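# Put cart bottle behind fridge bottle, shut fridge door

## Task

A bottle already stands on a shelf inside the refrigerator. Pick up the bottle on the cart and set it upright on that shelf, immediately behind the first bottle, then close the refrigerator door fully. At the end both bottles must be upright, the cart must rest on its wheels, and the result must hold without the robot supporting it. Letting a glass bottle drop a long way, slamming the door open or closed, or the robot toppling or ending up leaning all count as failure.

## Robot and tools

ROBOT. A Hello Robot Stretch 4 with a single arm. It has an omni-wheel base, a lift that rides up a mast, a telescoping arm that reaches straight forward, a three-joint wrist (yaw, pitch, roll) and a two-finger gripper. It stands about 1.6 m tall, and the base rim is within 0.23 m of the base origin. There are four cameras: head_camera, head_left_camera, head_right_camera (fisheye) and wrist_camera.

FRAMES. The base frame sits on the floor under the base centre, with x forward, y left and z up. hand_pose, a point between the open fingertips, is reported in this frame, and its printed value may be a little off. With all wrist joints at 0 the hand axes line up with the base axes. The odometry frame is the base frame as it was at scene start. base_odometry is computed from wheel turns only, so any slip gets counted as travel. Heading runs from -3.142 to 3.142 with left positive. If turned_by_wheels and turned_by_imu differ by more than about 0.1 rad, the base probably hit something or slipped.

execute_actions(actions, cameras). actions holds exactly one action, or none; an empty list just returns state and images. An action contains "base", "joints" or both, and may add "pace" and "contact_limits". Alternatively it is {"end_of_arm": "enable_torque"} by itself, which turns wrist or gripper motors back on after a torque fault.
- base: exactly one key, and each is a relative offset from where the base last measured itself. translate_m is a straight drive in metres, -2 to 2, forward positive. strafe_m is a sideways move in metres, -2 to 2, left positive. rotate_rad is an on-the-spot turn in radians, -3.2 to 3.2, counter-clockwise (left) positive.
- joints: absolute targets keyed by joint name. lift_m 0 to 1.2 m. arm_m 0 to 0.55 m of extension. wrist_yaw_rad -1.134 to 4.276: 0 faces forward, positive turns left, 3.14 is folded back, and above 3.4 the arm may block it. wrist_pitch_rad -1.117 to 4.259: 0 is level, 1.57 points straight down. wrist_roll_rad -1.117 to 4.259: at 0 the fingers sit at equal height, and positive rolls clockwise as seen from behind. gripper_m -0.038 to 0.141 is the fingertip gap in metres; values below 0 press the tips together. A joint target outside its range gets clipped and reported. Any other bad value or unknown key rejects the whole call and nothing moves.
- pace: "slow", "default", "fast" or "max". The base moves at up to 0.1/0.3/0.4/0.6 m/s and turns at up to 1/2/3/4 rad/s. With the lift above 0.2 these are capped lower, down to 0.3 m/s and 1 rad/s at lift 1.2.
- contact_limits: only {"arm_m": x}, with x from 0 (gentlest) to 0.75. Default is 0.5.
Motions start together and can finish at different times. No action runs longer than 15 s. A joint or base left out of an action may still be pushing toward its previous target. The cameras argument lists which images come back: omitted, null or ["all"] returns all of them, [] returns none.

wait(seconds 0 to 10) lets the scene run with no new command and returns state and images. zoom_image(camera, region [x0,y0,x1,y1] in image pixels, at most 504x504) gives a close-up of that camera's latest image. read_manual returns only licence texts. finished_scene(scene) ends the scene permanently and reports success, so the goal has to be achieved and stable before you call it. If a result reports a stop, any later calls in the same reply are skipped.

RESULTS. base_status and joint_status report how each motion ended. "done" for the base means the wheels turned the commanded amount, even if they slipped. "off_target" means the part stopped short and may still be pushing. "contact_stop_at_<key>" means the part hit something and that part goes slack (a slack lift can sink, slack wheels can roll). "limit_stop_at_tilt" means the lean exceeds 6 degrees, and the lift, arm and wheels go slack. "limit_stop_at_own_body" is a self-collision guard; it is likely with pitch below -0.2 combined with roll below -0.4 or above 4. "torque_fault" means a wrist motor went limp, and you must send enable_torque. on_its_own lists things you did not command; its "held at" shows a joint's target, not its actual position. lidar_m gives 12 ranges in 30-degree sectors, counter-clockwise starting straight ahead (4th left, 7th behind, 10th right). "-" means nothing seen or nearer than 0.25 m, and glass is easily missed. wrist_depth_mm is a 7x7 grid of median depths in mm, 100 to 2000, with clear objects omitted. motor_effort is given in percent of maximum, positive toward higher joint values, with the peak in brackets. A firm grip shows as a clear shift in gripper effort, while a load in a level gripper pushes pitch effort away from 0. base_tilt is in degrees, forward and right positive. Camera calibration is supplied as K, D and T_world_to_cam, which maps base-frame points into the camera frame.

GRIPPING. Command a gap smaller than the object's width. Squeezing harder pulls the object toward the wrist, and opening pushes it away. Neither the gripper reading nor "done" proves you are holding anything. If the fingertips catch on a surface, raise the lift. At scene start the wrist unfolds when you send lift_m 0.4 together with wrist_yaw_rad 0.

AVOID. Dropping the glass bottle from any height, knocking over either bottle, tipping the cart, and slamming the fridge door (move it with slow, gentle motions and low contact limits). Do not turn or drive while carrying more than 1 kg with arm_m above 0.2. Avoid sustained hard pushes with the gripper held high. The bottles and the door must stay where you leave them once the robot lets go. A loose object may occasionally get a brief nudge from outside. Shorter total robot motion time is better.

Each tool is called after "Emit:" as name(argument=value, ...) on one line, values as JSON.

## Session

Emit:
execute_actions(actions=[])

Scene clock: 0.00 s.
base_odometry: x=+0.000 y=+0.000 heading=+0.000 (m, m, rad; odometry frame)
turned_by_wheels: +0.000 (rad since the last result)
turned_by_imu: +0.000 (rad since the last result)
base_tilt: forward=+0.2 right=+0.0 (deg)
lidar_m: 1.58 0.74 0.80 1.15 1.43 1.55 1.10 1.08 3.05 1.35 1.99 2.12
base_status: not commanded
joint_positions: lift_m=+0.128 arm_m=-0.002 wrist_yaw_rad=+3.053 wrist_pitch_rad=-0.013 wrist_roll_rad=-0.018 gripper_m=+0.057
joint_status: not commanded
motor_effort: lift_m=+21 arm_m=+1 wrist_yaw_rad=+1 wrist_pitch_rad=-6 wrist_roll_rad=+0 gripper_m=-3 wheel_0=+0 wheel_1=+0 wheel_2=+1 (%)
hand_pose: x=-0.1111 y=+0.1127 z=+0.3100 quat_wxyz=(+0.044, +0.006, -0.009, +0.999) (m; base frame)
wrist_depth_mm: - 141 - - 1983 1537 1336 / 108 140 1499 - 1983 1576 1336 / 113 141 1308 - 1983 1576 1336 / 138 198 - - 1983 1537 1336 / 1430 1499 1308 - 1863 1576 1281 / 1042 1078 200 1060 204 1160 1182 / 741 294 798 - 768 768 798
pictures: head_camera, head_left_camera, head_right_camera, wrist_camera
Images, in order (width x height): head_camera 420x560, head_left_camera 420x672, head_right_camera 420x672, wrist_camera 616x392.

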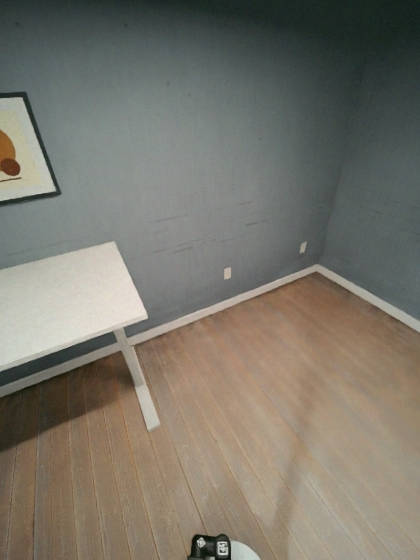

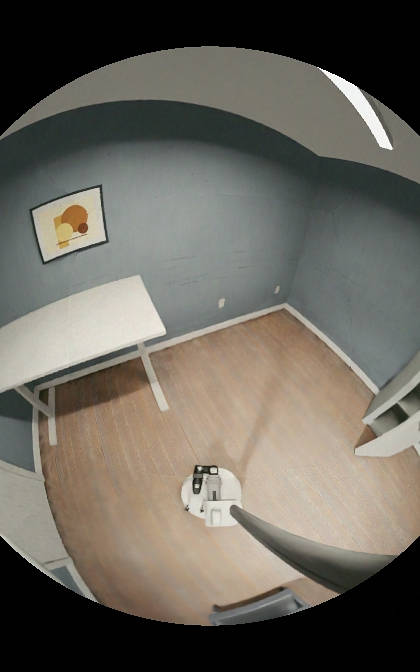

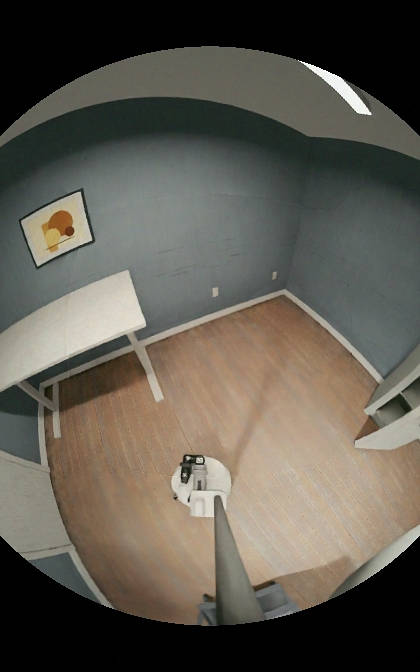

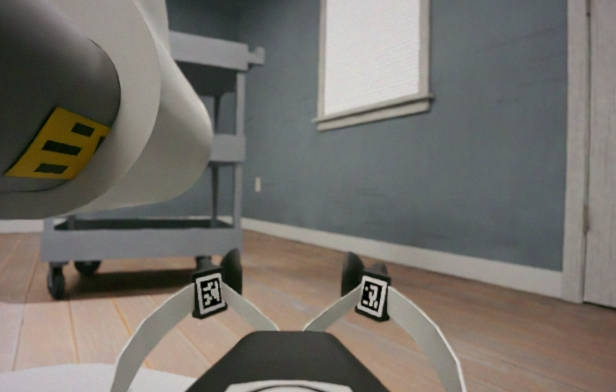

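Fridge to the right, cart behind. Look at each.

Emit:
execute_actions(actions=[{"base":{"rotate_rad":-1.5},"joints":{"lift_m":0.4,"wrist_yaw_rad":0}}])

Emit:
execute_actions(actions=[{"base":{"rotate_rad":-1.5}}])

Scene clock: 5.97 s.
base_odometry: x=+0.000 y=+0.000 heading=-1.500 (m, m, rad; odometry frame)
turned_by_wheels: -1.500 (rad since the last result)
turned_by_imu: -1.489 (rad since the last result)
base_tilt: forward=+0.2 right=+0.0 (deg)
lidar_m: 1.36 2.21 2.00 1.53 0.75 0.83 1.28 1.46 1.58 1.08 1.10 2.91
base_status: done
joint_positions: lift_m=+0.400 arm_m=-0.002 wrist_yaw_rad=+0.001 wrist_pitch_rad=-0.013 wrist_roll_rad=-0.018 gripper_m=+0.057
joint_status: all done
motor_effort: lift_m=+24(20) arm_m=+0(0) wrist_yaw_rad=-1(7) wrist_pitch_rad=-6(6) wrist_roll_rad=+1(0) gripper_m=-2(2) wheel_0=+0(6) wheel_1=+0(7) wheel_2=+0(6) (%)
hand_pose: x=+0.4570 y=-0.0872 z=+0.5819 quat_wxyz=(+1.000, -0.009, -0.007, +0.000) (m; base frame)
wrist_depth_mm: 1708 1863 1708 1229 - - - / 1708 1983 - 1336 - - - / 1756 1921 1756 1366 - - - / 1756 1983 - 1366 - - - / 1756 1921 - 1397 - - - / 1756 1863 201 1205 203 - - / 1281 1281 1397 - 1336 1336 1430
pictures: head_camera, head_left_camera, head_right_camera, wrist_camera
camera_calibration (this result's frames):
wrist_camera: T_world_to_cam=[[-0.0146925, -0.999109, 0.0395612, -0.113223], [-0.00588572, -0.0394784, -0.999203, 0.631472], [0.999875, -0.0149136, -0.00530044, -0.223611], [0, 0, 0, 1]] pos_world=[0.225636, -0.0915271, 0.634263]
Images, in order (width x height): head_camera 420x560, head_left_camera 420x672, head_right_camera 420x672, wrist_camera 616x392.

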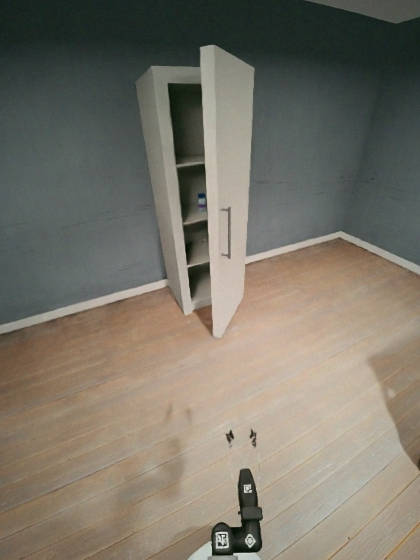

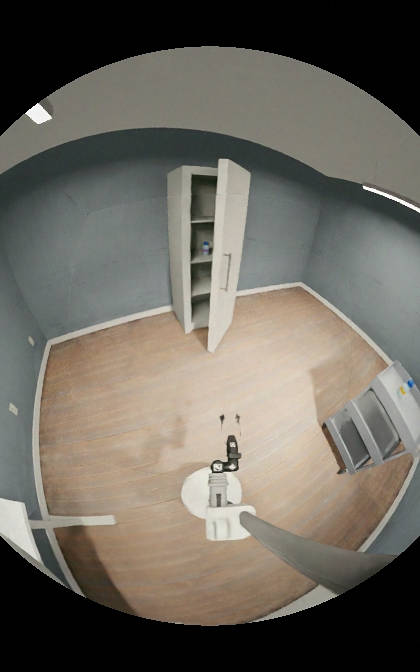

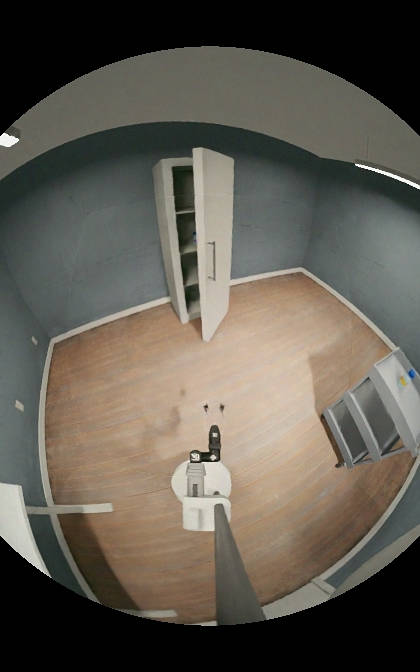

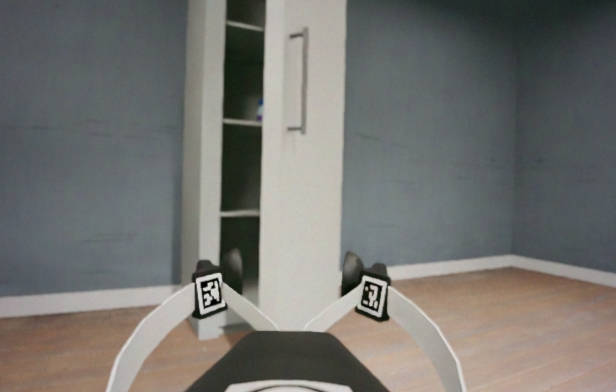

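Scene clock: 7.97 s.
base_odometry: x=+0.000 y=+0.000 heading=-3.000 (m, m, rad; odometry frame)
turned_by_wheels: -1.500 (rad since the last result)
turned_by_imu: -1.488 (rad since the last result)
base_tilt: forward=+0.2 right=-0.1 (deg)
lidar_m: 1.10 1.11 2.74 1.39 2.22 1.91 0.76 0.75 0.85 1.39 1.45 1.63
base_status: done
joint_positions: lift_m=+0.400 arm_m=-0.002 wrist_yaw_rad=+0.000 wrist_pitch_rad=-0.013 wrist_roll_rad=-0.018 gripper_m=+0.057
joint_status: not commanded
motor_effort: lift_m=+22(24) arm_m=+0(0) wrist_yaw_rad=+0(1) wrist_pitch_rad=-6(6) wrist_roll_rad=+1(1) gripper_m=-2(1) wheel_0=+0(6) wheel_1=+0(6) wheel_2=+0(6) (%)
hand_pose: x=+0.4570 y=-0.0874 z=+0.5820 quat_wxyz=(+1.000, -0.009, -0.007, +0.000) (m; base frame)
wrist_depth_mm: - - - - - 1708 1336 / - 878 - - - 1661 1336 / - 1182 1160 1118 - 1661 1336 / - - - - - 1708 1336 / - 878 904 976 - 1708 1336 / 1808 1281 200 1397 204 1661 1336 / 1308 878 917 - 1336 1366 1281
pictures: head_camera, head_left_camera, head_right_camera, wrist_camera
camera_calibration (this result's frames):
wrist_camera: T_world_to_cam=[[-0.0151528, -0.999102, 0.0395618, -0.11315], [-0.00589526, -0.0394764, -0.999203, 0.631596], [0.999868, -0.0153739, -0.0052918, -0.22362], [0, 0, 0, 1]] pos_world=[0.225599, -0.0915533, 0.634386]
Images, in order (width x height): head_camera 420x560, head_left_camera 420x672, head_right_camera 420x672, wrist_camera 616x392.

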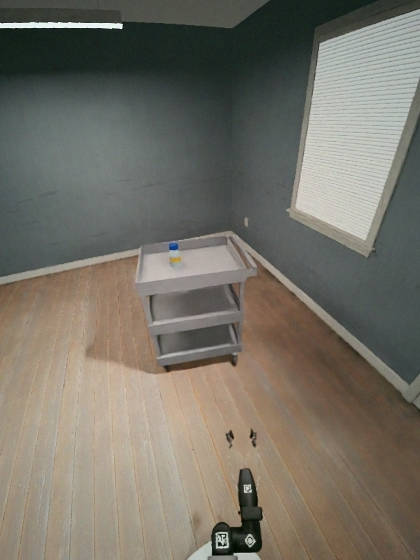

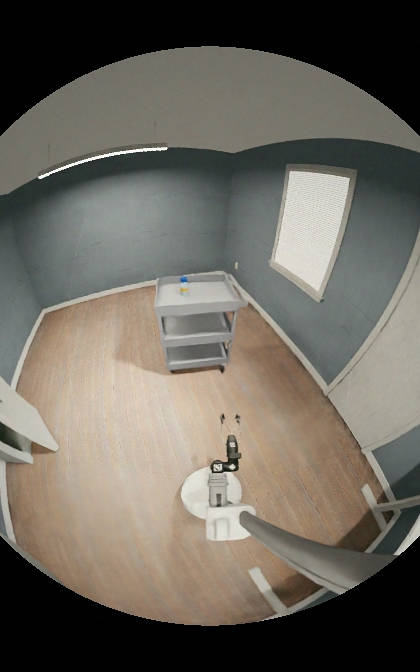

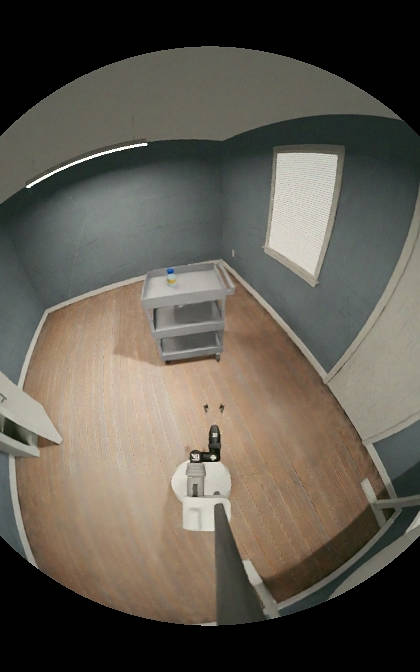

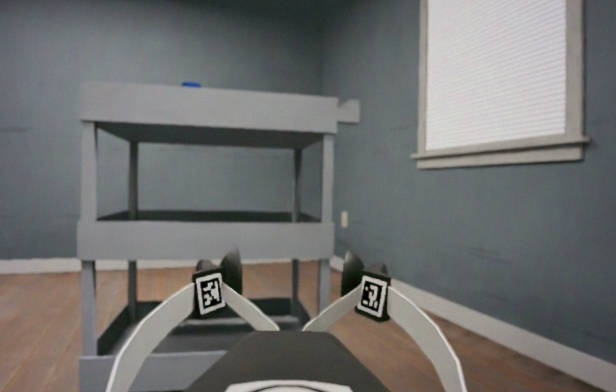

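Emit:
execute_actions(actions=[{"base":{"strafe_m":0.34},"joints":{"lift_m":0.85,"gripper_m":0.13}}], cameras=[])

Emit:
execute_actions(actions=[{"base":{"translate_m":0.5}}], cameras=["head_camera","wrist_camera"])

Scene clock: 24.17 s.
base_odometry: x=+0.048 y=-0.337 heading=-3.000 (m, m, rad; odometry frame)
turned_by_wheels: +0.000 (rad since the last result)
turned_by_imu: +0.000 (rad since the last result)
base_tilt: forward=+0.2 right=+0.0 (deg)
lidar_m: 1.06 3.04 1.53 1.04 1.89 2.07 1.66 0.91 0.99 1.58 1.78 1.19
base_status: done
joint_positions: lift_m=+0.850 arm_m=-0.002 wrist_yaw_rad=+0.000 wrist_pitch_rad=-0.013 wrist_roll_rad=-0.018 gripper_m=+0.130
joint_status: all done
motor_effort: lift_m=+24(26) arm_m=+0(0) wrist_yaw_rad=+1(0) wrist_pitch_rad=-6(5) wrist_roll_rad=+1(0) gripper_m=+1(2) wheel_0=+1(8) wheel_1=-2(9) wheel_2=+1(1) (%)
hand_pose: x=+0.4570 y=-0.0874 z=+1.0319 quat_wxyz=(+1.000, -0.009, -0.007, +0.000) (m; base frame)
wrist_depth_mm: - - - - - - 1661 / - - - - - - 1661 / - - - - - - 1708 / - - - - - - 1618 / - - - 1366 1430 1983 1661 / - - 878 891 931 1921 1618 / - - - - 1308 1863 1661
pictures: none
No camera images: the call's "cameras" was empty. Leave "cameras" out to get every camera's image.

Scene clock: 27.33 s.
base_odometry: x=-0.447 y=-0.407 heading=-3.000 (m, m, rad; odometry frame)
turned_by_wheels: +0.000 (rad since the last result)
turned_by_imu: -0.003 (rad since the last result)
base_tilt: forward=+0.2 right=+0.0 (deg)
lidar_m: 0.55 2.58 2.54 1.17 1.08 2.29 2.15 1.35 1.48 1.62 1.60 0.63
base_status: done
joint_positions: lift_m=+0.850 arm_m=-0.002 wrist_yaw_rad=+0.000 wrist_pitch_rad=-0.013 wrist_roll_rad=-0.018 gripper_m=+0.130
joint_status: not commanded
motor_effort: lift_m=+23(23) arm_m=+0(0) wrist_yaw_rad=+0(1) wrist_pitch_rad=-6(6) wrist_roll_rad=-1(1) gripper_m=+0(1) wheel_0=-2(2) wheel_1=-2(5) wheel_2=+0(8) (%)
hand_pose: x=+0.4570 y=-0.0874 z=+1.0319 quat_wxyz=(+1.000, -0.009, -0.007, +0.000) (m; base frame)
wrist_depth_mm: - - - - - 1863 1499 / - - - - - 1863 1464 / - - - - - 1863 1464 / - - - - - 1921 1464 / - - - - - 1863 1499 / - 597 741 627 759 768 1397 / - - 627 - 609 615 544
pictures: head_camera, wrist_camera
camera_calibration (this result's frames):
wrist_camera: T_world_to_cam=[[-0.0151665, -0.999102, 0.0395615, -0.130947], [-0.00589572, -0.0394761, -0.999203, 1.08114], [0.999868, -0.0153877, -0.00529171, -0.221239], [0, 0, 0, 1]] pos_world=[0.225598, -0.0915541, 1.08429]
Images, in order (width x height): head_camera 420x560, wrist_camera 616x392.

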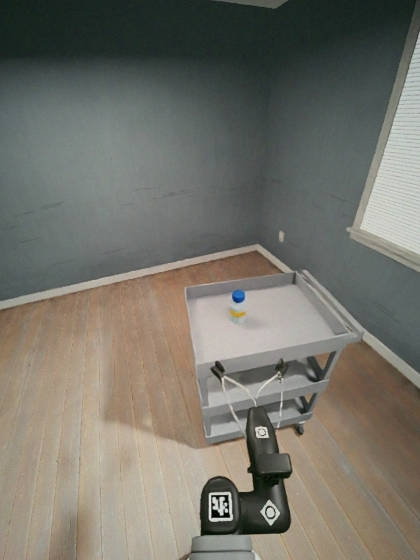

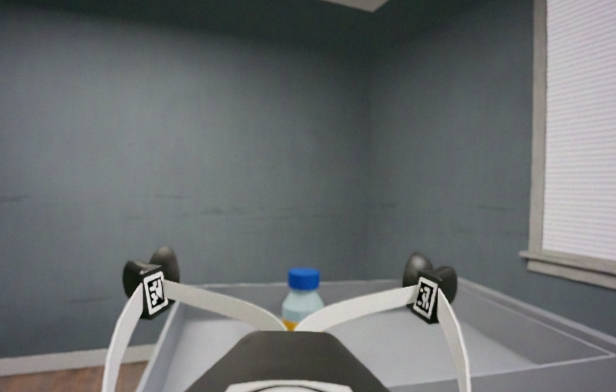

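Emit:
execute_actions(actions=[{"joints":{"wrist_pitch_rad":0.5,"lift_m":0.9,"arm_m":0.38}}], cameras=[])

Emit:
execute_actions(actions=[{"joints":{"lift_m":0.865}}], cameras=["head_camera","wrist_camera"])

Scene clock: 43.27 s.
base_odometry: x=-0.447 y=-0.407 heading=-3.000 (m, m, rad; odometry frame)
turned_by_wheels: +0.000 (rad since the last result)
turned_by_imu: -0.001 (rad since the last result)
base_tilt: forward=+0.2 right=+0.0 (deg)
lidar_m: 0.55 2.57 2.58 1.12 1.09 2.27 2.13 1.35 1.49 1.61 1.61 0.60
base_status: not commanded
joint_positions: lift_m=+0.900 arm_m=+0.378 wrist_yaw_rad=+0.000 wrist_pitch_rad=+0.502 wrist_roll_rad=-0.018 gripper_m=+0.130
joint_status: all done
motor_effort: lift_m=+24(24) arm_m=+9(10) wrist_yaw_rad=+0(0) wrist_pitch_rad=-5(2) wrist_roll_rad=-2(1) gripper_m=+0(0) wheel_0=-2(2) wheel_1=-2(2) wheel_2=+0(0) (%)
hand_pose: x=+0.8023 y=-0.0874 z=+0.9393 quat_wxyz=(+0.969, -0.009, +0.248, +0.002) (m; base frame)
wrist_depth_mm: 1618 1808 1921 - - 1661 1308 / 1708 1863 - - - 1708 1336 / 1863 1983 - - - 1756 1366 / - 473 496 500 539 564 530 / 1576 427 462 286 473 484 473 / 345 351 362 287 366 397 399 / 289 325 334 - 336 338 343
pictures: none
No camera images: the call's "cameras" was empty. Leave "cameras" out to get every camera's image.

Scene clock: 44.23 s.
base_odometry: x=-0.447 y=-0.407 heading=-3.000 (m, m, rad; odometry frame)
turned_by_wheels: +0.000 (rad since the last result)
turned_by_imu: +0.000 (rad since the last result)
base_tilt: forward=+0.2 right=+0.1 (deg)
lidar_m: 0.53 2.57 2.56 1.17 1.09 2.31 2.14 1.35 1.47 1.61 1.62 0.63
base_status: not commanded
joint_positions: lift_m=+0.865 arm_m=+0.378 wrist_yaw_rad=+0.000 wrist_pitch_rad=+0.502 wrist_roll_rad=-0.018 gripper_m=+0.130
joint_status: all done
motor_effort: lift_m=+19(18) arm_m=+9(9) wrist_yaw_rad=+1(0) wrist_pitch_rad=-4(5) wrist_roll_rad=+0(1) gripper_m=+0(1) wheel_0=-2(2) wheel_1=-1(1) wheel_2=+0(0) (%)
hand_pose: x=+0.8023 y=-0.0874 z=+0.9047 quat_wxyz=(+0.969, -0.009, +0.248, +0.002) (m; base frame)
wrist_depth_mm: 1618 1756 1808 - - 1618 1308 / 1708 1863 - - - 1708 1336 / 1863 1983 - - - 1618 1255 / 1863 455 480 260 512 544 496 / 343 392 407 272 421 424 430 / 290 312 320 283 324 351 353 / 273 287 297 - 297 298 303
pictures: head_camera, wrist_camera
camera_calibration (this result's frames):
wrist_camera: T_world_to_cam=[[0.00625993, -0.9991, 0.041963, -0.140056], [-0.497411, -0.0395151, -0.866615, 1.23043], [0.867493, -0.0154479, -0.49721, -0.0159458], [0, 0, 0, 1]] pos_world=[0.626737, -0.0915553, 1.06425]
Images, in order (width x height): head_camera 420x560, wrist_camera 616x392.

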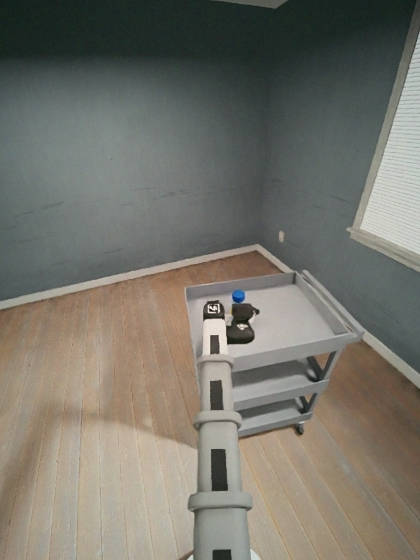

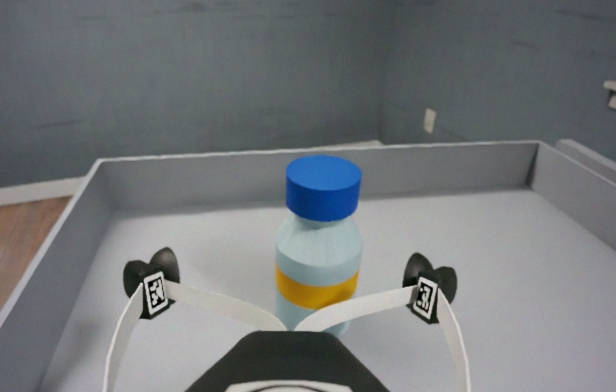

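Emit:
execute_actions(actions=[{"joints":{"wrist_yaw_rad":-0.06,"arm_m":0.395}}], cameras=[])

Emit:
execute_actions(actions=[{"joints":{"gripper_m":0.015}}], cameras=["wrist_camera"])

Emit:
execute_actions(actions=[{"joints":{"lift_m":0.98}}], cameras=["head_camera","wrist_camera"])

Scene clock: 52.70 s.
base_odometry: x=-0.447 y=-0.407 heading=-3.000 (m, m, rad; odometry frame)
turned_by_wheels: +0.000 (rad since the last result)
turned_by_imu: -0.001 (rad since the last result)
base_tilt: forward=+0.2 right=+0.0 (deg)
lidar_m: 0.52 2.56 2.59 1.17 1.05 2.30 2.15 1.36 1.52 1.61 1.61 0.61
base_status: not commanded
joint_positions: lift_m=+0.865 arm_m=+0.393 wrist_yaw_rad=-0.059 wrist_pitch_rad=+0.502 wrist_roll_rad=-0.018 gripper_m=+0.130
joint_status: all done
motor_effort: lift_m=+19(19) arm_m=+9(10) wrist_yaw_rad=-1(1) wrist_pitch_rad=-5(4) wrist_roll_rad=+0(1) gripper_m=-1(1) wheel_0=-2(1) wheel_1=-2(2) wheel_2=+0(0) (%)
hand_pose: x=+0.8116 y=-0.1023 z=+0.9046 quat_wxyz=(+0.968, -0.001, +0.248, -0.027) (m; base frame)
wrist_depth_mm: 1618 1756 1921 - - 1499 1229 / 1708 1863 - - - 1576 1255 / 1808 1983 - - 1983 569 1229 / 436 449 469 250 525 544 484 / 353 399 404 264 421 427 430 / 317 312 315 270 324 349 355 / 281 286 296 - 296 298 303
pictures: none
No camera images: the call's "cameras" was empty. Leave "cameras" out to get every camera's image.

Scene clock: 54.77 s.
base_odometry: x=-0.447 y=-0.407 heading=-3.000 (m, m, rad; odometry frame)
turned_by_wheels: +0.000 (rad since the last result)
turned_by_imu: +0.000 (rad since the last result)
base_tilt: forward=+0.2 right=+0.0 (deg)
lidar_m: 0.56 2.55 2.56 1.16 1.06 2.34 2.13 1.35 1.51 1.63 1.61 0.61
base_status: not commanded
joint_positions: lift_m=+0.865 arm_m=+0.393 wrist_yaw_rad=-0.059 wrist_pitch_rad=+0.502 wrist_roll_rad=-0.018 gripper_m=+0.015
joint_status: all done
motor_effort: lift_m=+19(19) arm_m=+8(9) wrist_yaw_rad=+0(1) wrist_pitch_rad=-5(5) wrist_roll_rad=+1(0) gripper_m=-4(6) wheel_0=-2(2) wheel_1=-2(2) wheel_2=+0(0) (%)
hand_pose: x=+0.8116 y=-0.1023 z=+0.9046 quat_wxyz=(+0.968, -0.001, +0.248, -0.027) (m; base frame)
wrist_depth_mm: 1618 1756 1921 - 1983 1499 1229 / 1708 1863 - - - 1576 1281 / 1808 1983 - - - 569 1229 / 433 449 466 250 521 539 480 / 353 399 407 259 418 427 427 / 319 334 189 213 324 351 351 / 281 278 297 - 289 298 303
pictures: wrist_camera
camera_calibration (this result's frames):
wrist_camera: T_world_to_cam=[[-0.0531538, -0.997704, 0.0419626, -0.106619], [-0.498936, -0.00986642, -0.866583, 1.23871], [0.865007, -0.0669988, -0.497266, -0.0274964], [0, 0, 0, 1]] pos_world=[0.636156, -0.0959951, 1.06425]
Images, in order (width x height): wrist_camera 616x392.

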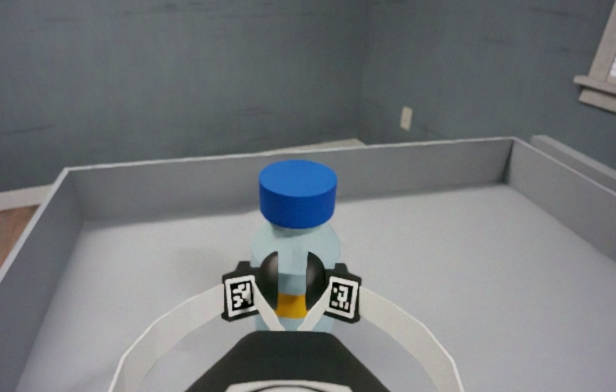

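Scene clock: 56.30 s.
base_odometry: x=-0.447 y=-0.407 heading=-3.000 (m, m, rad; odometry frame)
turned_by_wheels: +0.000 (rad since the last result)
turned_by_imu: +0.000 (rad since the last result)
base_tilt: forward=+0.2 right=-0.1 (deg)
lidar_m: 0.57 2.57 2.56 1.16 1.06 2.31 2.14 1.35 1.50 1.61 1.62 0.64
base_status: not commanded
joint_positions: lift_m=+0.980 arm_m=+0.393 wrist_yaw_rad=-0.059 wrist_pitch_rad=+0.502 wrist_roll_rad=-0.018 gripper_m=+0.015
joint_status: all done
motor_effort: lift_m=+24(22) arm_m=+8(8) wrist_yaw_rad=-1(1) wrist_pitch_rad=-5(5) wrist_roll_rad=-1(0) gripper_m=-3(3) wheel_0=-2(2) wheel_1=-1(1) wheel_2=-1(0) (%)
hand_pose: x=+0.8116 y=-0.1023 z=+1.0192 quat_wxyz=(+0.968, -0.001, +0.248, -0.027) (m; base frame)
wrist_depth_mm: 1618 1756 1921 - - 1537 1229 / 1708 1921 - - - 1576 1308 / 1808 1983 - - - 1661 1308 / 1921 - - - - 1537 1336 / 1756 504 525 544 580 591 530 / 1430 477 189 213 469 504 480 / 1205 399 427 - 415 427 439
pictures: head_camera, wrist_camera
camera_calibration (this result's frames):
wrist_camera: T_world_to_cam=[[-0.0531883, -0.997702, 0.0419626, -0.111408], [-0.498936, -0.0098491, -0.866583, 1.33801], [0.865005, -0.0670288, -0.497266, 0.0294832], [0, 0, 0, 1]] pos_world=[0.636155, -0.0959976, 1.17884]
Images, in order (width x height): head_camera 420x560, wrist_camera 616x392.

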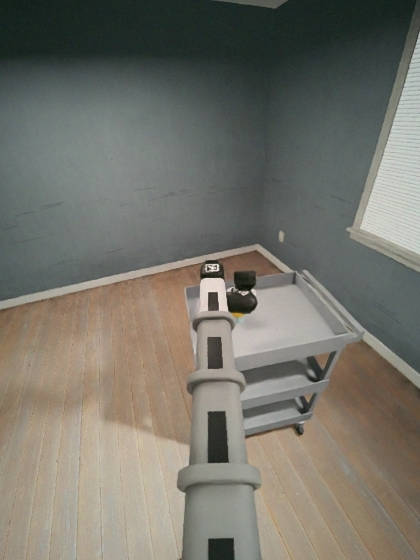

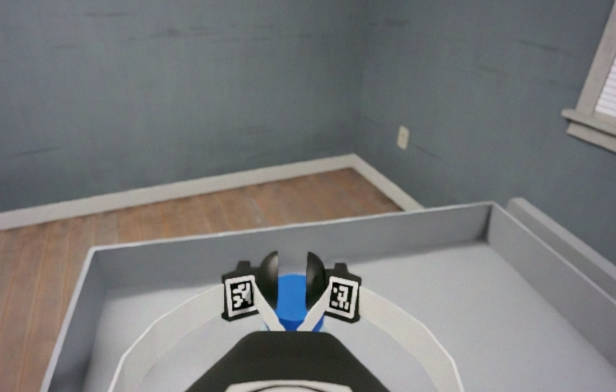

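Emit:
execute_actions(actions=[{"joints":{"gripper_m":0.12}}], cameras=[])

Emit:
execute_actions(actions=[{"joints":{"lift_m":0.855}}], cameras=[])

Emit:
execute_actions(actions=[{"joints":{"arm_m":0.44}}], cameras=["head_camera","wrist_camera"])

Scene clock: 63.40 s.
base_odometry: x=-0.447 y=-0.407 heading=-3.000 (m, m, rad; odometry frame)
turned_by_wheels: +0.000 (rad since the last result)
turned_by_imu: -0.001 (rad since the last result)
base_tilt: forward=+0.2 right=-0.1 (deg)
lidar_m: 0.54 2.57 2.56 1.14 1.03 2.31 2.14 1.34 1.49 1.63 1.60 0.61
base_status: not commanded
joint_positions: lift_m=+0.980 arm_m=+0.393 wrist_yaw_rad=-0.059 wrist_pitch_rad=+0.502 wrist_roll_rad=-0.018 gripper_m=+0.120
joint_status: all done
motor_effort: lift_m=+24(23) arm_m=+9(8) wrist_yaw_rad=-1(1) wrist_pitch_rad=-5(5) wrist_roll_rad=+1(2) gripper_m=+0(3) wheel_0=-1(1) wheel_1=-1(1) wheel_2=+0(0) (%)
hand_pose: x=+0.8116 y=-0.1023 z=+1.0192 quat_wxyz=(+0.968, -0.001, +0.248, -0.027) (m; base frame)
wrist_depth_mm: 1618 1708 1921 - - 1499 1229 / 1708 1863 - - - 1576 1281 / 1808 - - - - 1618 1336 / 1921 - - - - 1537 1336 / 1808 492 530 554 574 591 530 / 1464 445 459 307 220 500 477 / 1229 410 427 - 427 430 442
pictures: none
No camera images: the call's "cameras" was empty. Leave "cameras" out to get every camera's image.

Scene clock: 64.97 s.
base_odometry: x=-0.447 y=-0.407 heading=-3.000 (m, m, rad; odometry frame)
turned_by_wheels: +0.000 (rad since the last result)
turned_by_imu: +0.000 (rad since the last result)
base_tilt: forward=+0.1 right=+0.0 (deg)
lidar_m: 0.55 2.57 2.58 1.19 1.06 2.30 2.13 1.36 1.50 1.60 1.60 0.62
base_status: not commanded
joint_positions: lift_m=+0.855 arm_m=+0.393 wrist_yaw_rad=-0.059 wrist_pitch_rad=+0.502 wrist_roll_rad=-0.018 gripper_m=+0.120
joint_status: all done
motor_effort: lift_m=+19(21) arm_m=+9(8) wrist_yaw_rad=+0(2) wrist_pitch_rad=-5(5) wrist_roll_rad=-1(0) gripper_m=-1(1) wheel_0=-2(2) wheel_1=-1(1) wheel_2=-1(0) (%)
hand_pose: x=+0.8116 y=-0.1023 z=+0.8946 quat_wxyz=(+0.968, -0.001, +0.248, -0.027) (m; base frame)
wrist_depth_mm: 1618 1756 1921 - - 1537 1229 / 1708 1808 - - - 1576 1308 / 1808 1983 - - 521 564 569 / 413 439 466 243 508 517 477 / 343 387 379 260 402 410 415 / 304 301 306 272 220 338 340 / 270 274 287 - 285 287 291
pictures: none
No camera images: the call's "cameras" was empty. Leave "cameras" out to get every camera's image.

Scene clock: 65.93 s.
base_odometry: x=-0.447 y=-0.407 heading=-3.000 (m, m, rad; odometry frame)
turned_by_wheels: +0.000 (rad since the last result)
turned_by_imu: +0.000 (rad since the last result)
base_tilt: forward=+0.2 right=-0.1 (deg)
lidar_m: 0.54 2.58 2.57 1.18 1.07 2.31 2.12 1.33 1.50 1.59 1.61 0.61
base_status: not commanded
joint_positions: lift_m=+0.855 arm_m=+0.438 wrist_yaw_rad=-0.060 wrist_pitch_rad=+0.502 wrist_roll_rad=-0.018 gripper_m=+0.120
joint_status: all done
motor_effort: lift_m=+19(19) arm_m=+9(9) wrist_yaw_rad=+0(0) wrist_pitch_rad=-5(5) wrist_roll_rad=+0(3) gripper_m=+1(1) wheel_0=-2(2) wheel_1=-1(1) wheel_2=-1(0) (%)
hand_pose: x=+0.8566 y=-0.1024 z=+0.8946 quat_wxyz=(+0.968, -0.001, +0.248, -0.027) (m; base frame)
wrist_depth_mm: 1537 1708 1863 - - 1499 1229 / 1618 1863 1983 - - 1576 1255 / 1756 1921 - - - 1464 1229 / 384 399 421 217 484 508 477 / 351 384 394 209 404 410 413 / 310 301 306 216 219 336 340 / 273 274 286 - 286 286 291
pictures: head_camera, wrist_camera
camera_calibration (this result's frames):
wrist_camera: T_world_to_cam=[[-0.053517, -0.997685, 0.0419626, -0.103587], [-0.498947, -0.00968415, -0.866578, 1.25249], [0.864978, -0.0673138, -0.497274, -0.0713629], [0, 0, 0, 1]] pos_world=[0.681109, -0.0960213, 1.05424]
Images, in order (width x height): head_camera 420x560, wrist_camera 616x392.

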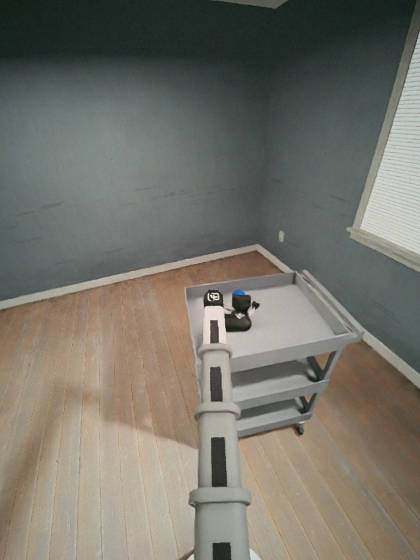

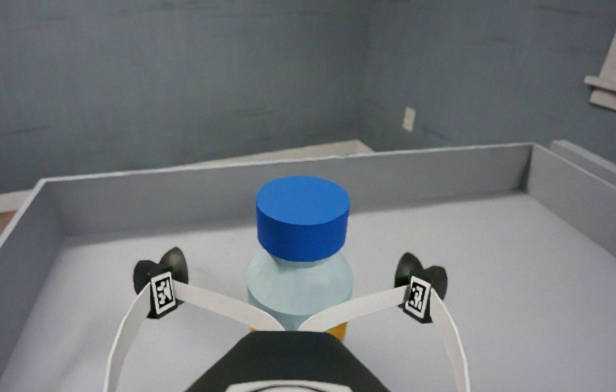

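Emit:
execute_actions(actions=[{"joints":{"gripper_m":0.0}}], cameras=["wrist_camera"])

Emit:
execute_actions(actions=[{"joints":{"lift_m":0.98}}], cameras=["head_camera","wrist_camera"])

Scene clock: 72.07 s.
base_odometry: x=-0.447 y=-0.407 heading=-3.000 (m, m, rad; odometry frame)
turned_by_wheels: +0.000 (rad since the last result)
turned_by_imu: -0.001 (rad since the last result)
base_tilt: forward=+0.2 right=-0.1 (deg)
lidar_m: 0.55 2.58 2.54 1.14 1.06 2.28 2.15 1.35 1.49 1.60 1.61 0.63
base_status: not commanded
joint_positions: lift_m=+0.855 arm_m=+0.438 wrist_yaw_rad=-0.060 wrist_pitch_rad=+0.506 wrist_roll_rad=-0.018 gripper_m=+0.001
joint_status: all done
motor_effort: lift_m=+20(20) arm_m=+8(9) wrist_yaw_rad=+2(7) wrist_pitch_rad=-18(18) wrist_roll_rad=+1(1) gripper_m=-24(26) wheel_0=-2(3) wheel_1=-1(2) wheel_2=-2(2) (%)
hand_pose: x=+0.8559 y=-0.1025 z=+0.8934 quat_wxyz=(+0.968, -0.001, +0.251, -0.027) (m; base frame)
wrist_depth_mm: 1618 1708 1921 - - 1499 1229 / 1708 1808 1983 - - 1537 1281 / 1756 1983 - - 1983 1464 517 / 377 399 418 208 477 504 466 / 347 379 368 193 399 402 407 / 306 175 202 204 186 332 332 / 266 272 276 - 282 274 287
pictures: wrist_camera
camera_calibration (this result's frames):
wrist_camera: T_world_to_cam=[[-0.0538839, -0.997666, 0.0419347, -0.103326], [-0.50287, -0.0091695, -0.864313, 1.25246], [0.862681, -0.0676602, -0.501202, -0.0660129], [0, 0, 0, 1]] pos_world=[0.681208, -0.0960669, 1.05377]
Images, in order (width x height): wrist_camera 616x392.

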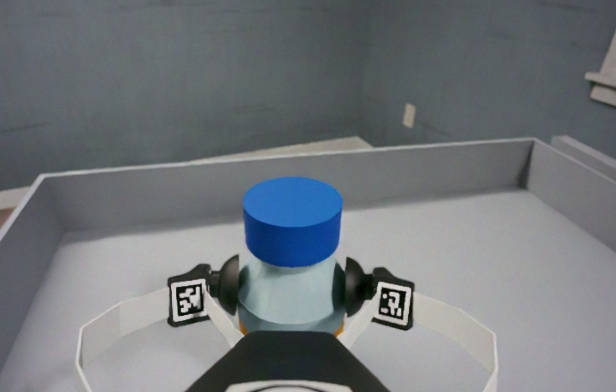

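Scene clock: 73.63 s.
base_odometry: x=-0.447 y=-0.407 heading=-3.000 (m, m, rad; odometry frame)
turned_by_wheels: +0.000 (rad since the last result)
turned_by_imu: +0.000 (rad since the last result)
base_tilt: forward=+0.2 right=+0.0 (deg)
lidar_m: 0.55 2.58 2.54 1.17 1.07 2.26 2.14 1.35 1.48 1.61 1.62 0.62
base_status: not commanded
joint_positions: lift_m=+0.980 arm_m=+0.438 wrist_yaw_rad=-0.060 wrist_pitch_rad=+0.507 wrist_roll_rad=-0.018 gripper_m=+0.001
joint_status: all done
motor_effort: lift_m=+26(25) arm_m=+8(8) wrist_yaw_rad=+2(2) wrist_pitch_rad=-18(19) wrist_roll_rad=-1(1) gripper_m=-26(26) wheel_0=-2(3) wheel_1=-1(1) wheel_2=-2(2) (%)
hand_pose: x=+0.8559 y=-0.1025 z=+1.0179 quat_wxyz=(+0.968, -0.001, +0.251, -0.027) (m; base frame)
wrist_depth_mm: 1576 1708 1863 - 1983 1464 1255 / 1661 1921 1983 - - 1537 1255 / 1808 1983 - - - 1618 1308 / 1921 - - 208 - 1661 1336 / 1808 1863 469 193 544 574 521 / 1366 176 202 204 186 500 469 / 370 407 410 - 421 410 436
pictures: head_camera, wrist_camera
camera_calibration (this result's frames):
wrist_camera: T_world_to_cam=[[-0.0538805, -0.997666, 0.0419341, -0.108551], [-0.502946, -0.00916481, -0.86427, 1.36013], [0.862637, -0.0676578, -0.501278, -0.00347042], [0, 0, 0, 1]] pos_world=[0.681214, -0.0960671, 1.17833]
Images, in order (width x height): head_camera 420x560, wrist_camera 616x392.

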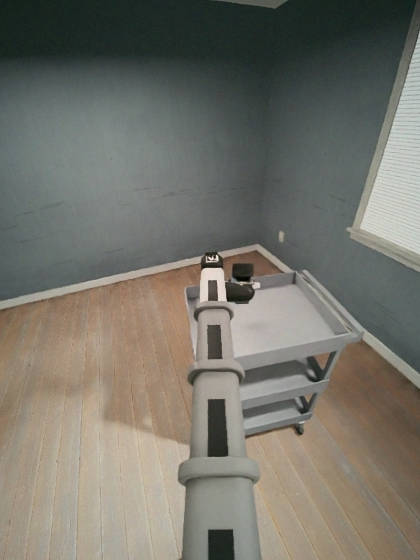

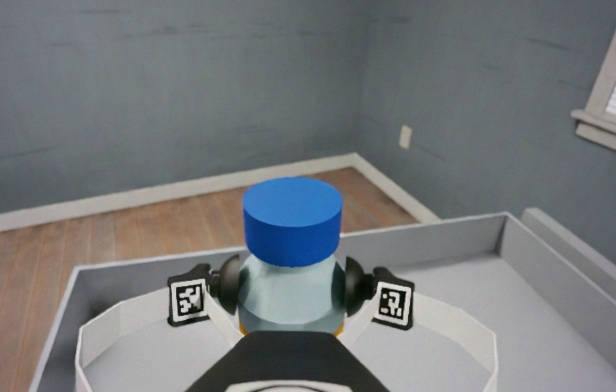

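Emit:
execute_actions(actions=[{"base":{"translate_m":-0.3},"joints":{"arm_m":0.0,"lift_m":1.02}}], cameras=[])

Emit:
execute_actions(actions=[{"base":{"rotate_rad":1.84},"pace":"slow"}], cameras=[])

Emit:
execute_actions(actions=[{"base":{"translate_m":0.45}}])

Scene clock: 111.97 s.
base_odometry: x=-0.150 y=-0.365 heading=-3.000 (m, m, rad; odometry frame)
turned_by_wheels: +0.000 (rad since the last result)
turned_by_imu: +0.000 (rad since the last result)
base_tilt: forward=+0.2 right=+0.1 (deg)
lidar_m: 0.85 2.86 2.44 1.01 1.52 2.18 1.86 1.07 1.19 1.71 1.71 0.93
base_status: done
joint_positions: lift_m=+1.020 arm_m=+0.002 wrist_yaw_rad=-0.060 wrist_pitch_rad=+0.507 wrist_roll_rad=-0.018 gripper_m=+0.001
joint_status: all done
motor_effort: lift_m=+25(26) arm_m=-8(10) wrist_yaw_rad=+1(0) wrist_pitch_rad=-19(20) wrist_roll_rad=+1(0) gripper_m=-24(24) wheel_0=+1(4) wheel_1=+1(6) wheel_2=-2(9) (%)
hand_pose: x=+0.4189 y=-0.1025 z=+1.0578 quat_wxyz=(+0.968, -0.001, +0.251, -0.027) (m; base frame)
wrist_depth_mm: - - - - - 1808 1464 / - - - - - 1863 1537 / - - 1060 1078 1042 1808 1576 / - - 750 208 878 1921 1576 / 1863 1921 831 193 1138 1921 1661 / 1537 176 203 204 185 1618 1576 / 1308 1308 1308 - 1308 1336 1430
pictures: none
No camera images: the call's "cameras" was empty. Leave "cameras" out to get every camera's image.

Scene clock: 115.10 s.
base_odometry: x=-0.150 y=-0.365 heading=-1.161 (m, m, rad; odometry frame)
turned_by_wheels: +1.840 (rad since the last result)
turned_by_imu: +1.824 (rad since the last result)
base_tilt: forward=+0.2 right=+0.0 (deg)
lidar_m: 1.01 2.02 1.93 1.07 1.11 1.43 1.69 1.15 0.86 0.86 2.91 1.02
base_status: done
joint_positions: lift_m=+1.020 arm_m=+0.002 wrist_yaw_rad=-0.060 wrist_pitch_rad=+0.507 wrist_roll_rad=-0.018 gripper_m=+0.001
joint_status: not commanded
motor_effort: lift_m=+25(25) arm_m=-8(8) wrist_yaw_rad=+1(2) wrist_pitch_rad=-19(19) wrist_roll_rad=+0(1) gripper_m=-25(25) wheel_0=-1(5) wheel_1=-2(4) wheel_2=-1(5) (%)
hand_pose: x=+0.4190 y=-0.1024 z=+1.0579 quat_wxyz=(+0.968, -0.001, +0.251, -0.027) (m; base frame)
wrist_depth_mm: 1537 1576 1618 1118 878 1808 1863 / 1618 1708 1708 1182 991 1921 - / 1808 1808 1863 1281 1118 - - / 1863 1983 1983 208 1308 - - / 1808 1863 1863 193 1499 - 1983 / 1537 176 203 204 186 1661 1618 / 1308 1336 1336 - 1397 1336 1397
pictures: none
No camera images: the call's "cameras" was empty. Leave "cameras" out to get every camera's image.

Scene clock: 118.10 s.
base_odometry: x=+0.030 y=-0.778 heading=-1.161 (m, m, rad; odometry frame)
turned_by_wheels: +0.000 (rad since the last result)
turned_by_imu: -0.002 (rad since the last result)
base_tilt: forward=+0.2 right=+0.0 (deg)
lidar_m: 0.97 1.58 2.01 1.87 1.27 1.51 2.15 1.17 1.03 2.83 2.38 0.60
base_status: done
joint_positions: lift_m=+1.020 arm_m=+0.002 wrist_yaw_rad=-0.060 wrist_pitch_rad=+0.507 wrist_roll_rad=-0.018 gripper_m=+0.001
joint_status: not commanded
motor_effort: lift_m=+25(25) arm_m=-8(9) wrist_yaw_rad=+1(1) wrist_pitch_rad=-19(18) wrist_roll_rad=+1(1) gripper_m=-24(25) wheel_0=-1(3) wheel_1=+0(4) wheel_2=+0(9) (%)
hand_pose: x=+0.4190 y=-0.1024 z=+1.0579 quat_wxyz=(+0.968, -0.001, +0.251, -0.027) (m; base frame)
wrist_depth_mm: 1118 1138 1182 1118 324 424 1366 / 1205 1255 1255 1160 351 436 1499 / 1281 1366 1397 1308 384 512 1661 / 1397 1499 1464 207 424 798 1863 / 1499 1576 1661 193 462 1863 1921 / 1537 175 202 204 186 1576 1661 / 1281 1308 1336 - 798 1336 1397
pictures: head_camera, head_left_camera, head_right_camera, wrist_camera
camera_calibration (this result's frames):
wrist_camera: T_world_to_cam=[[-0.0536136, -0.997681, 0.0419292, -0.133812], [-0.503049, -0.00928684, -0.864208, 1.17489], [0.862593, -0.0674257, -0.501384, 0.393658], [0, 0, 0, 1]] pos_world=[0.244285, -0.0960485, 1.21833]
Images, in order (width x height): head_camera 420x560, head_left_camera 420x672, head_right_camera 420x672, wrist_camera 616x392.

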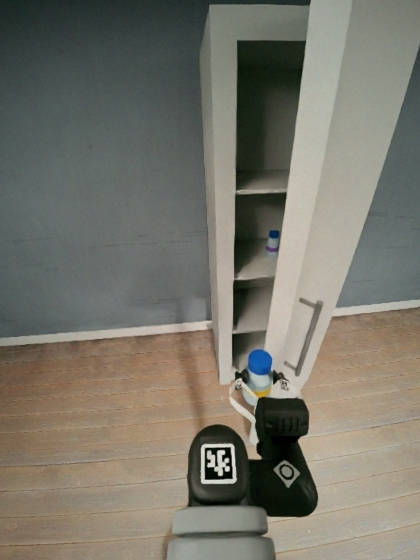

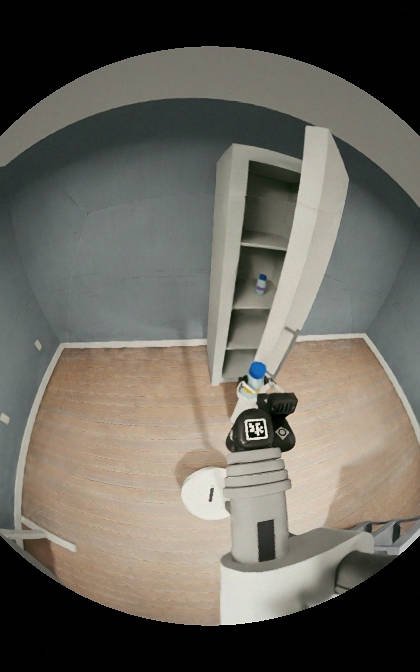

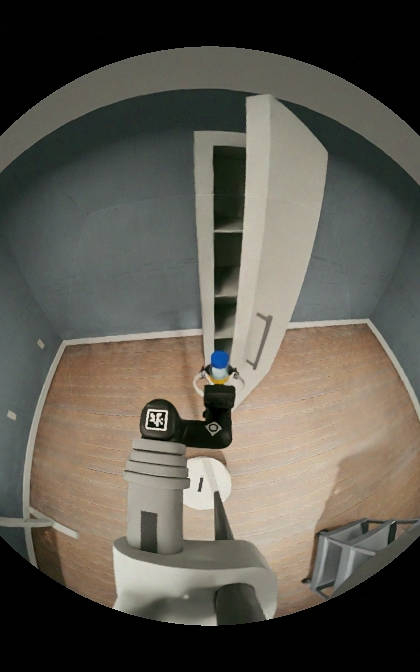

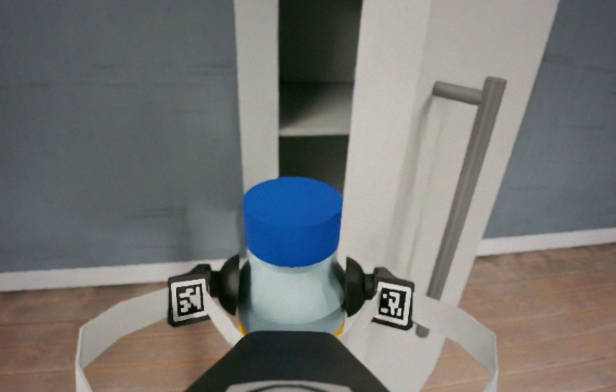

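Emit:
execute_actions(actions=[{"base":{"strafe_m":0.1}}], cameras=[])

Emit:
execute_actions(actions=[{"base":{"translate_m":0.42},"pace":"slow"}], cameras=["head_camera","head_right_camera"])

Emit:
execute_actions(actions=[{"base":{"strafe_m":-0.25},"pace":"slow"}], cameras=["head_camera","head_right_camera"])

Scene clock: 130.77 s.
base_odometry: x=+0.121 y=-0.738 heading=-1.161 (m, m, rad; odometry frame)
turned_by_wheels: +0.000 (rad since the last result)
turned_by_imu: -0.001 (rad since the last result)
base_tilt: forward=+0.2 right=-0.1 (deg)
lidar_m: 0.98 1.55 1.90 1.76 1.19 1.34 2.16 1.31 1.12 2.92 2.40 0.63
base_status: done
joint_positions: lift_m=+1.020 arm_m=+0.002 wrist_yaw_rad=-0.060 wrist_pitch_rad=+0.507 wrist_roll_rad=-0.018 gripper_m=+0.001
joint_status: not commanded
motor_effort: lift_m=+25(25) arm_m=-9(8) wrist_yaw_rad=+1(0) wrist_pitch_rad=-18(18) wrist_roll_rad=+0(0) gripper_m=-24(26) wheel_0=+1(7) wheel_1=-3(7) wheel_2=-1(1) (%)
hand_pose: x=+0.4190 y=-0.1024 z=+1.0579 quat_wxyz=(+0.968, -0.001, +0.251, -0.027) (m; base frame)
wrist_depth_mm: 1118 1160 1182 820 1138 342 407 / 1160 1229 1308 878 1118 357 436 / 1281 1336 1366 917 1336 394 676 / 1397 1464 1499 208 1336 433 1808 / 1537 1618 1618 193 1118 473 1921 / 1537 175 203 204 186 508 1618 / 1308 1336 1336 - 603 1366 1397
pictures: none
No camera images: the call's "cameras" was empty. Leave "cameras" out to get every camera's image.

Scene clock: 136.27 s.
base_odometry: x=+0.289 y=-1.123 heading=-1.161 (m, m, rad; odometry frame)
turned_by_wheels: +0.000 (rad since the last result)
turned_by_imu: -0.003 (rad since the last result)
base_tilt: forward=+0.2 right=+0.0 (deg)
lidar_m: 0.54 1.12 1.47 1.80 1.54 1.50 2.58 1.40 1.46 2.88 0.28 0.56
base_status: done
joint_positions: lift_m=+1.020 arm_m=+0.002 wrist_yaw_rad=-0.060 wrist_pitch_rad=+0.507 wrist_roll_rad=-0.018 gripper_m=+0.001
joint_status: not commanded
motor_effort: lift_m=+25(25) arm_m=-8(8) wrist_yaw_rad=+0(1) wrist_pitch_rad=-18(18) wrist_roll_rad=+0(1) gripper_m=-24(25) wheel_0=+2(4) wheel_1=+0(3) wheel_2=+0(5) (%)
hand_pose: x=+0.4190 y=-0.1024 z=+1.0579 quat_wxyz=(+0.968, -0.001, +0.251, -0.027) (m; base frame)
wrist_depth_mm: 750 778 809 319 325 759 676 / 809 831 866 345 788 809 676 / 866 904 931 375 750 732 683 / 946 991 1008 207 569 609 627 / 1042 1118 1098 193 500 798 627 / 1138 175 202 204 186 854 699 / 1281 1255 1336 - 778 759 699
pictures: head_camera, head_right_camera
Images, in order (width x height): head_camera 420x560, head_right_camera 420x672.

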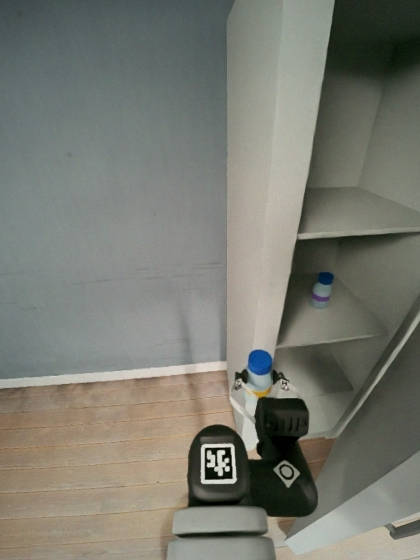

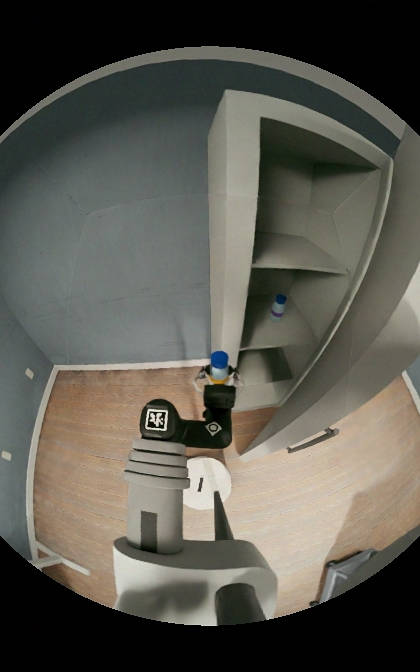

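Scene clock: 139.90 s.
base_odometry: x=+0.060 y=-1.222 heading=-1.161 (m, m, rad; odometry frame)
turned_by_wheels: +0.000 (rad since the last result)
turned_by_imu: +0.131 (rad since the last result)
base_tilt: forward=+0.2 right=-0.1 (deg)
lidar_m: 0.57 1.21 1.76 1.99 1.60 1.89 2.55 1.24 2.77 2.67 0.25 0.25
base_status: done
joint_positions: lift_m=+1.020 arm_m=+0.001 wrist_yaw_rad=-0.060 wrist_pitch_rad=+0.507 wrist_roll_rad=-0.018 gripper_m=+0.001
joint_status: not commanded
motor_effort: lift_m=+24(26) arm_m=-7(8) wrist_yaw_rad=+1(11) wrist_pitch_rad=-19(21) wrist_roll_rad=-2(1) gripper_m=-26(25) wheel_0=+25(36) wheel_1=-8(16) wheel_2=-23(29) (%)
hand_pose: x=+0.4187 y=-0.1024 z=+1.0580 quat_wxyz=(+0.968, -0.001, +0.251, -0.027) (m; base frame)
wrist_depth_mm: 842 842 334 732 732 741 549 / 891 904 359 798 788 778 554 / 991 991 389 778 715 741 549 / 1078 1078 418 207 603 615 549 / 1160 1182 449 193 521 525 517 / 1336 175 203 204 185 683 569 / 1308 1336 1308 - 768 676 597
pictures: head_camera, head_right_camera
Images, in order (width x height): head_camera 420x560, head_right_camera 420x672.

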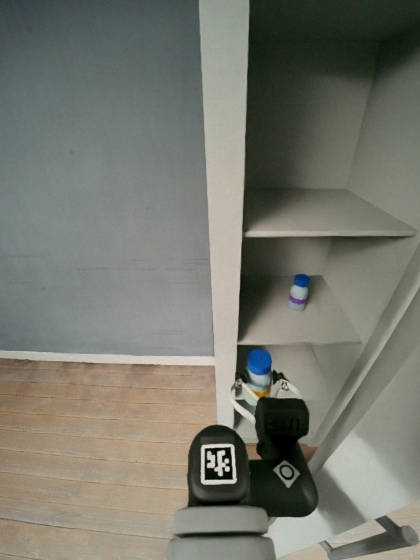

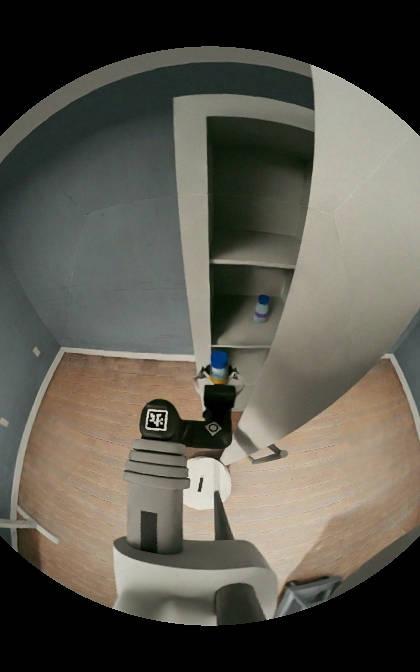

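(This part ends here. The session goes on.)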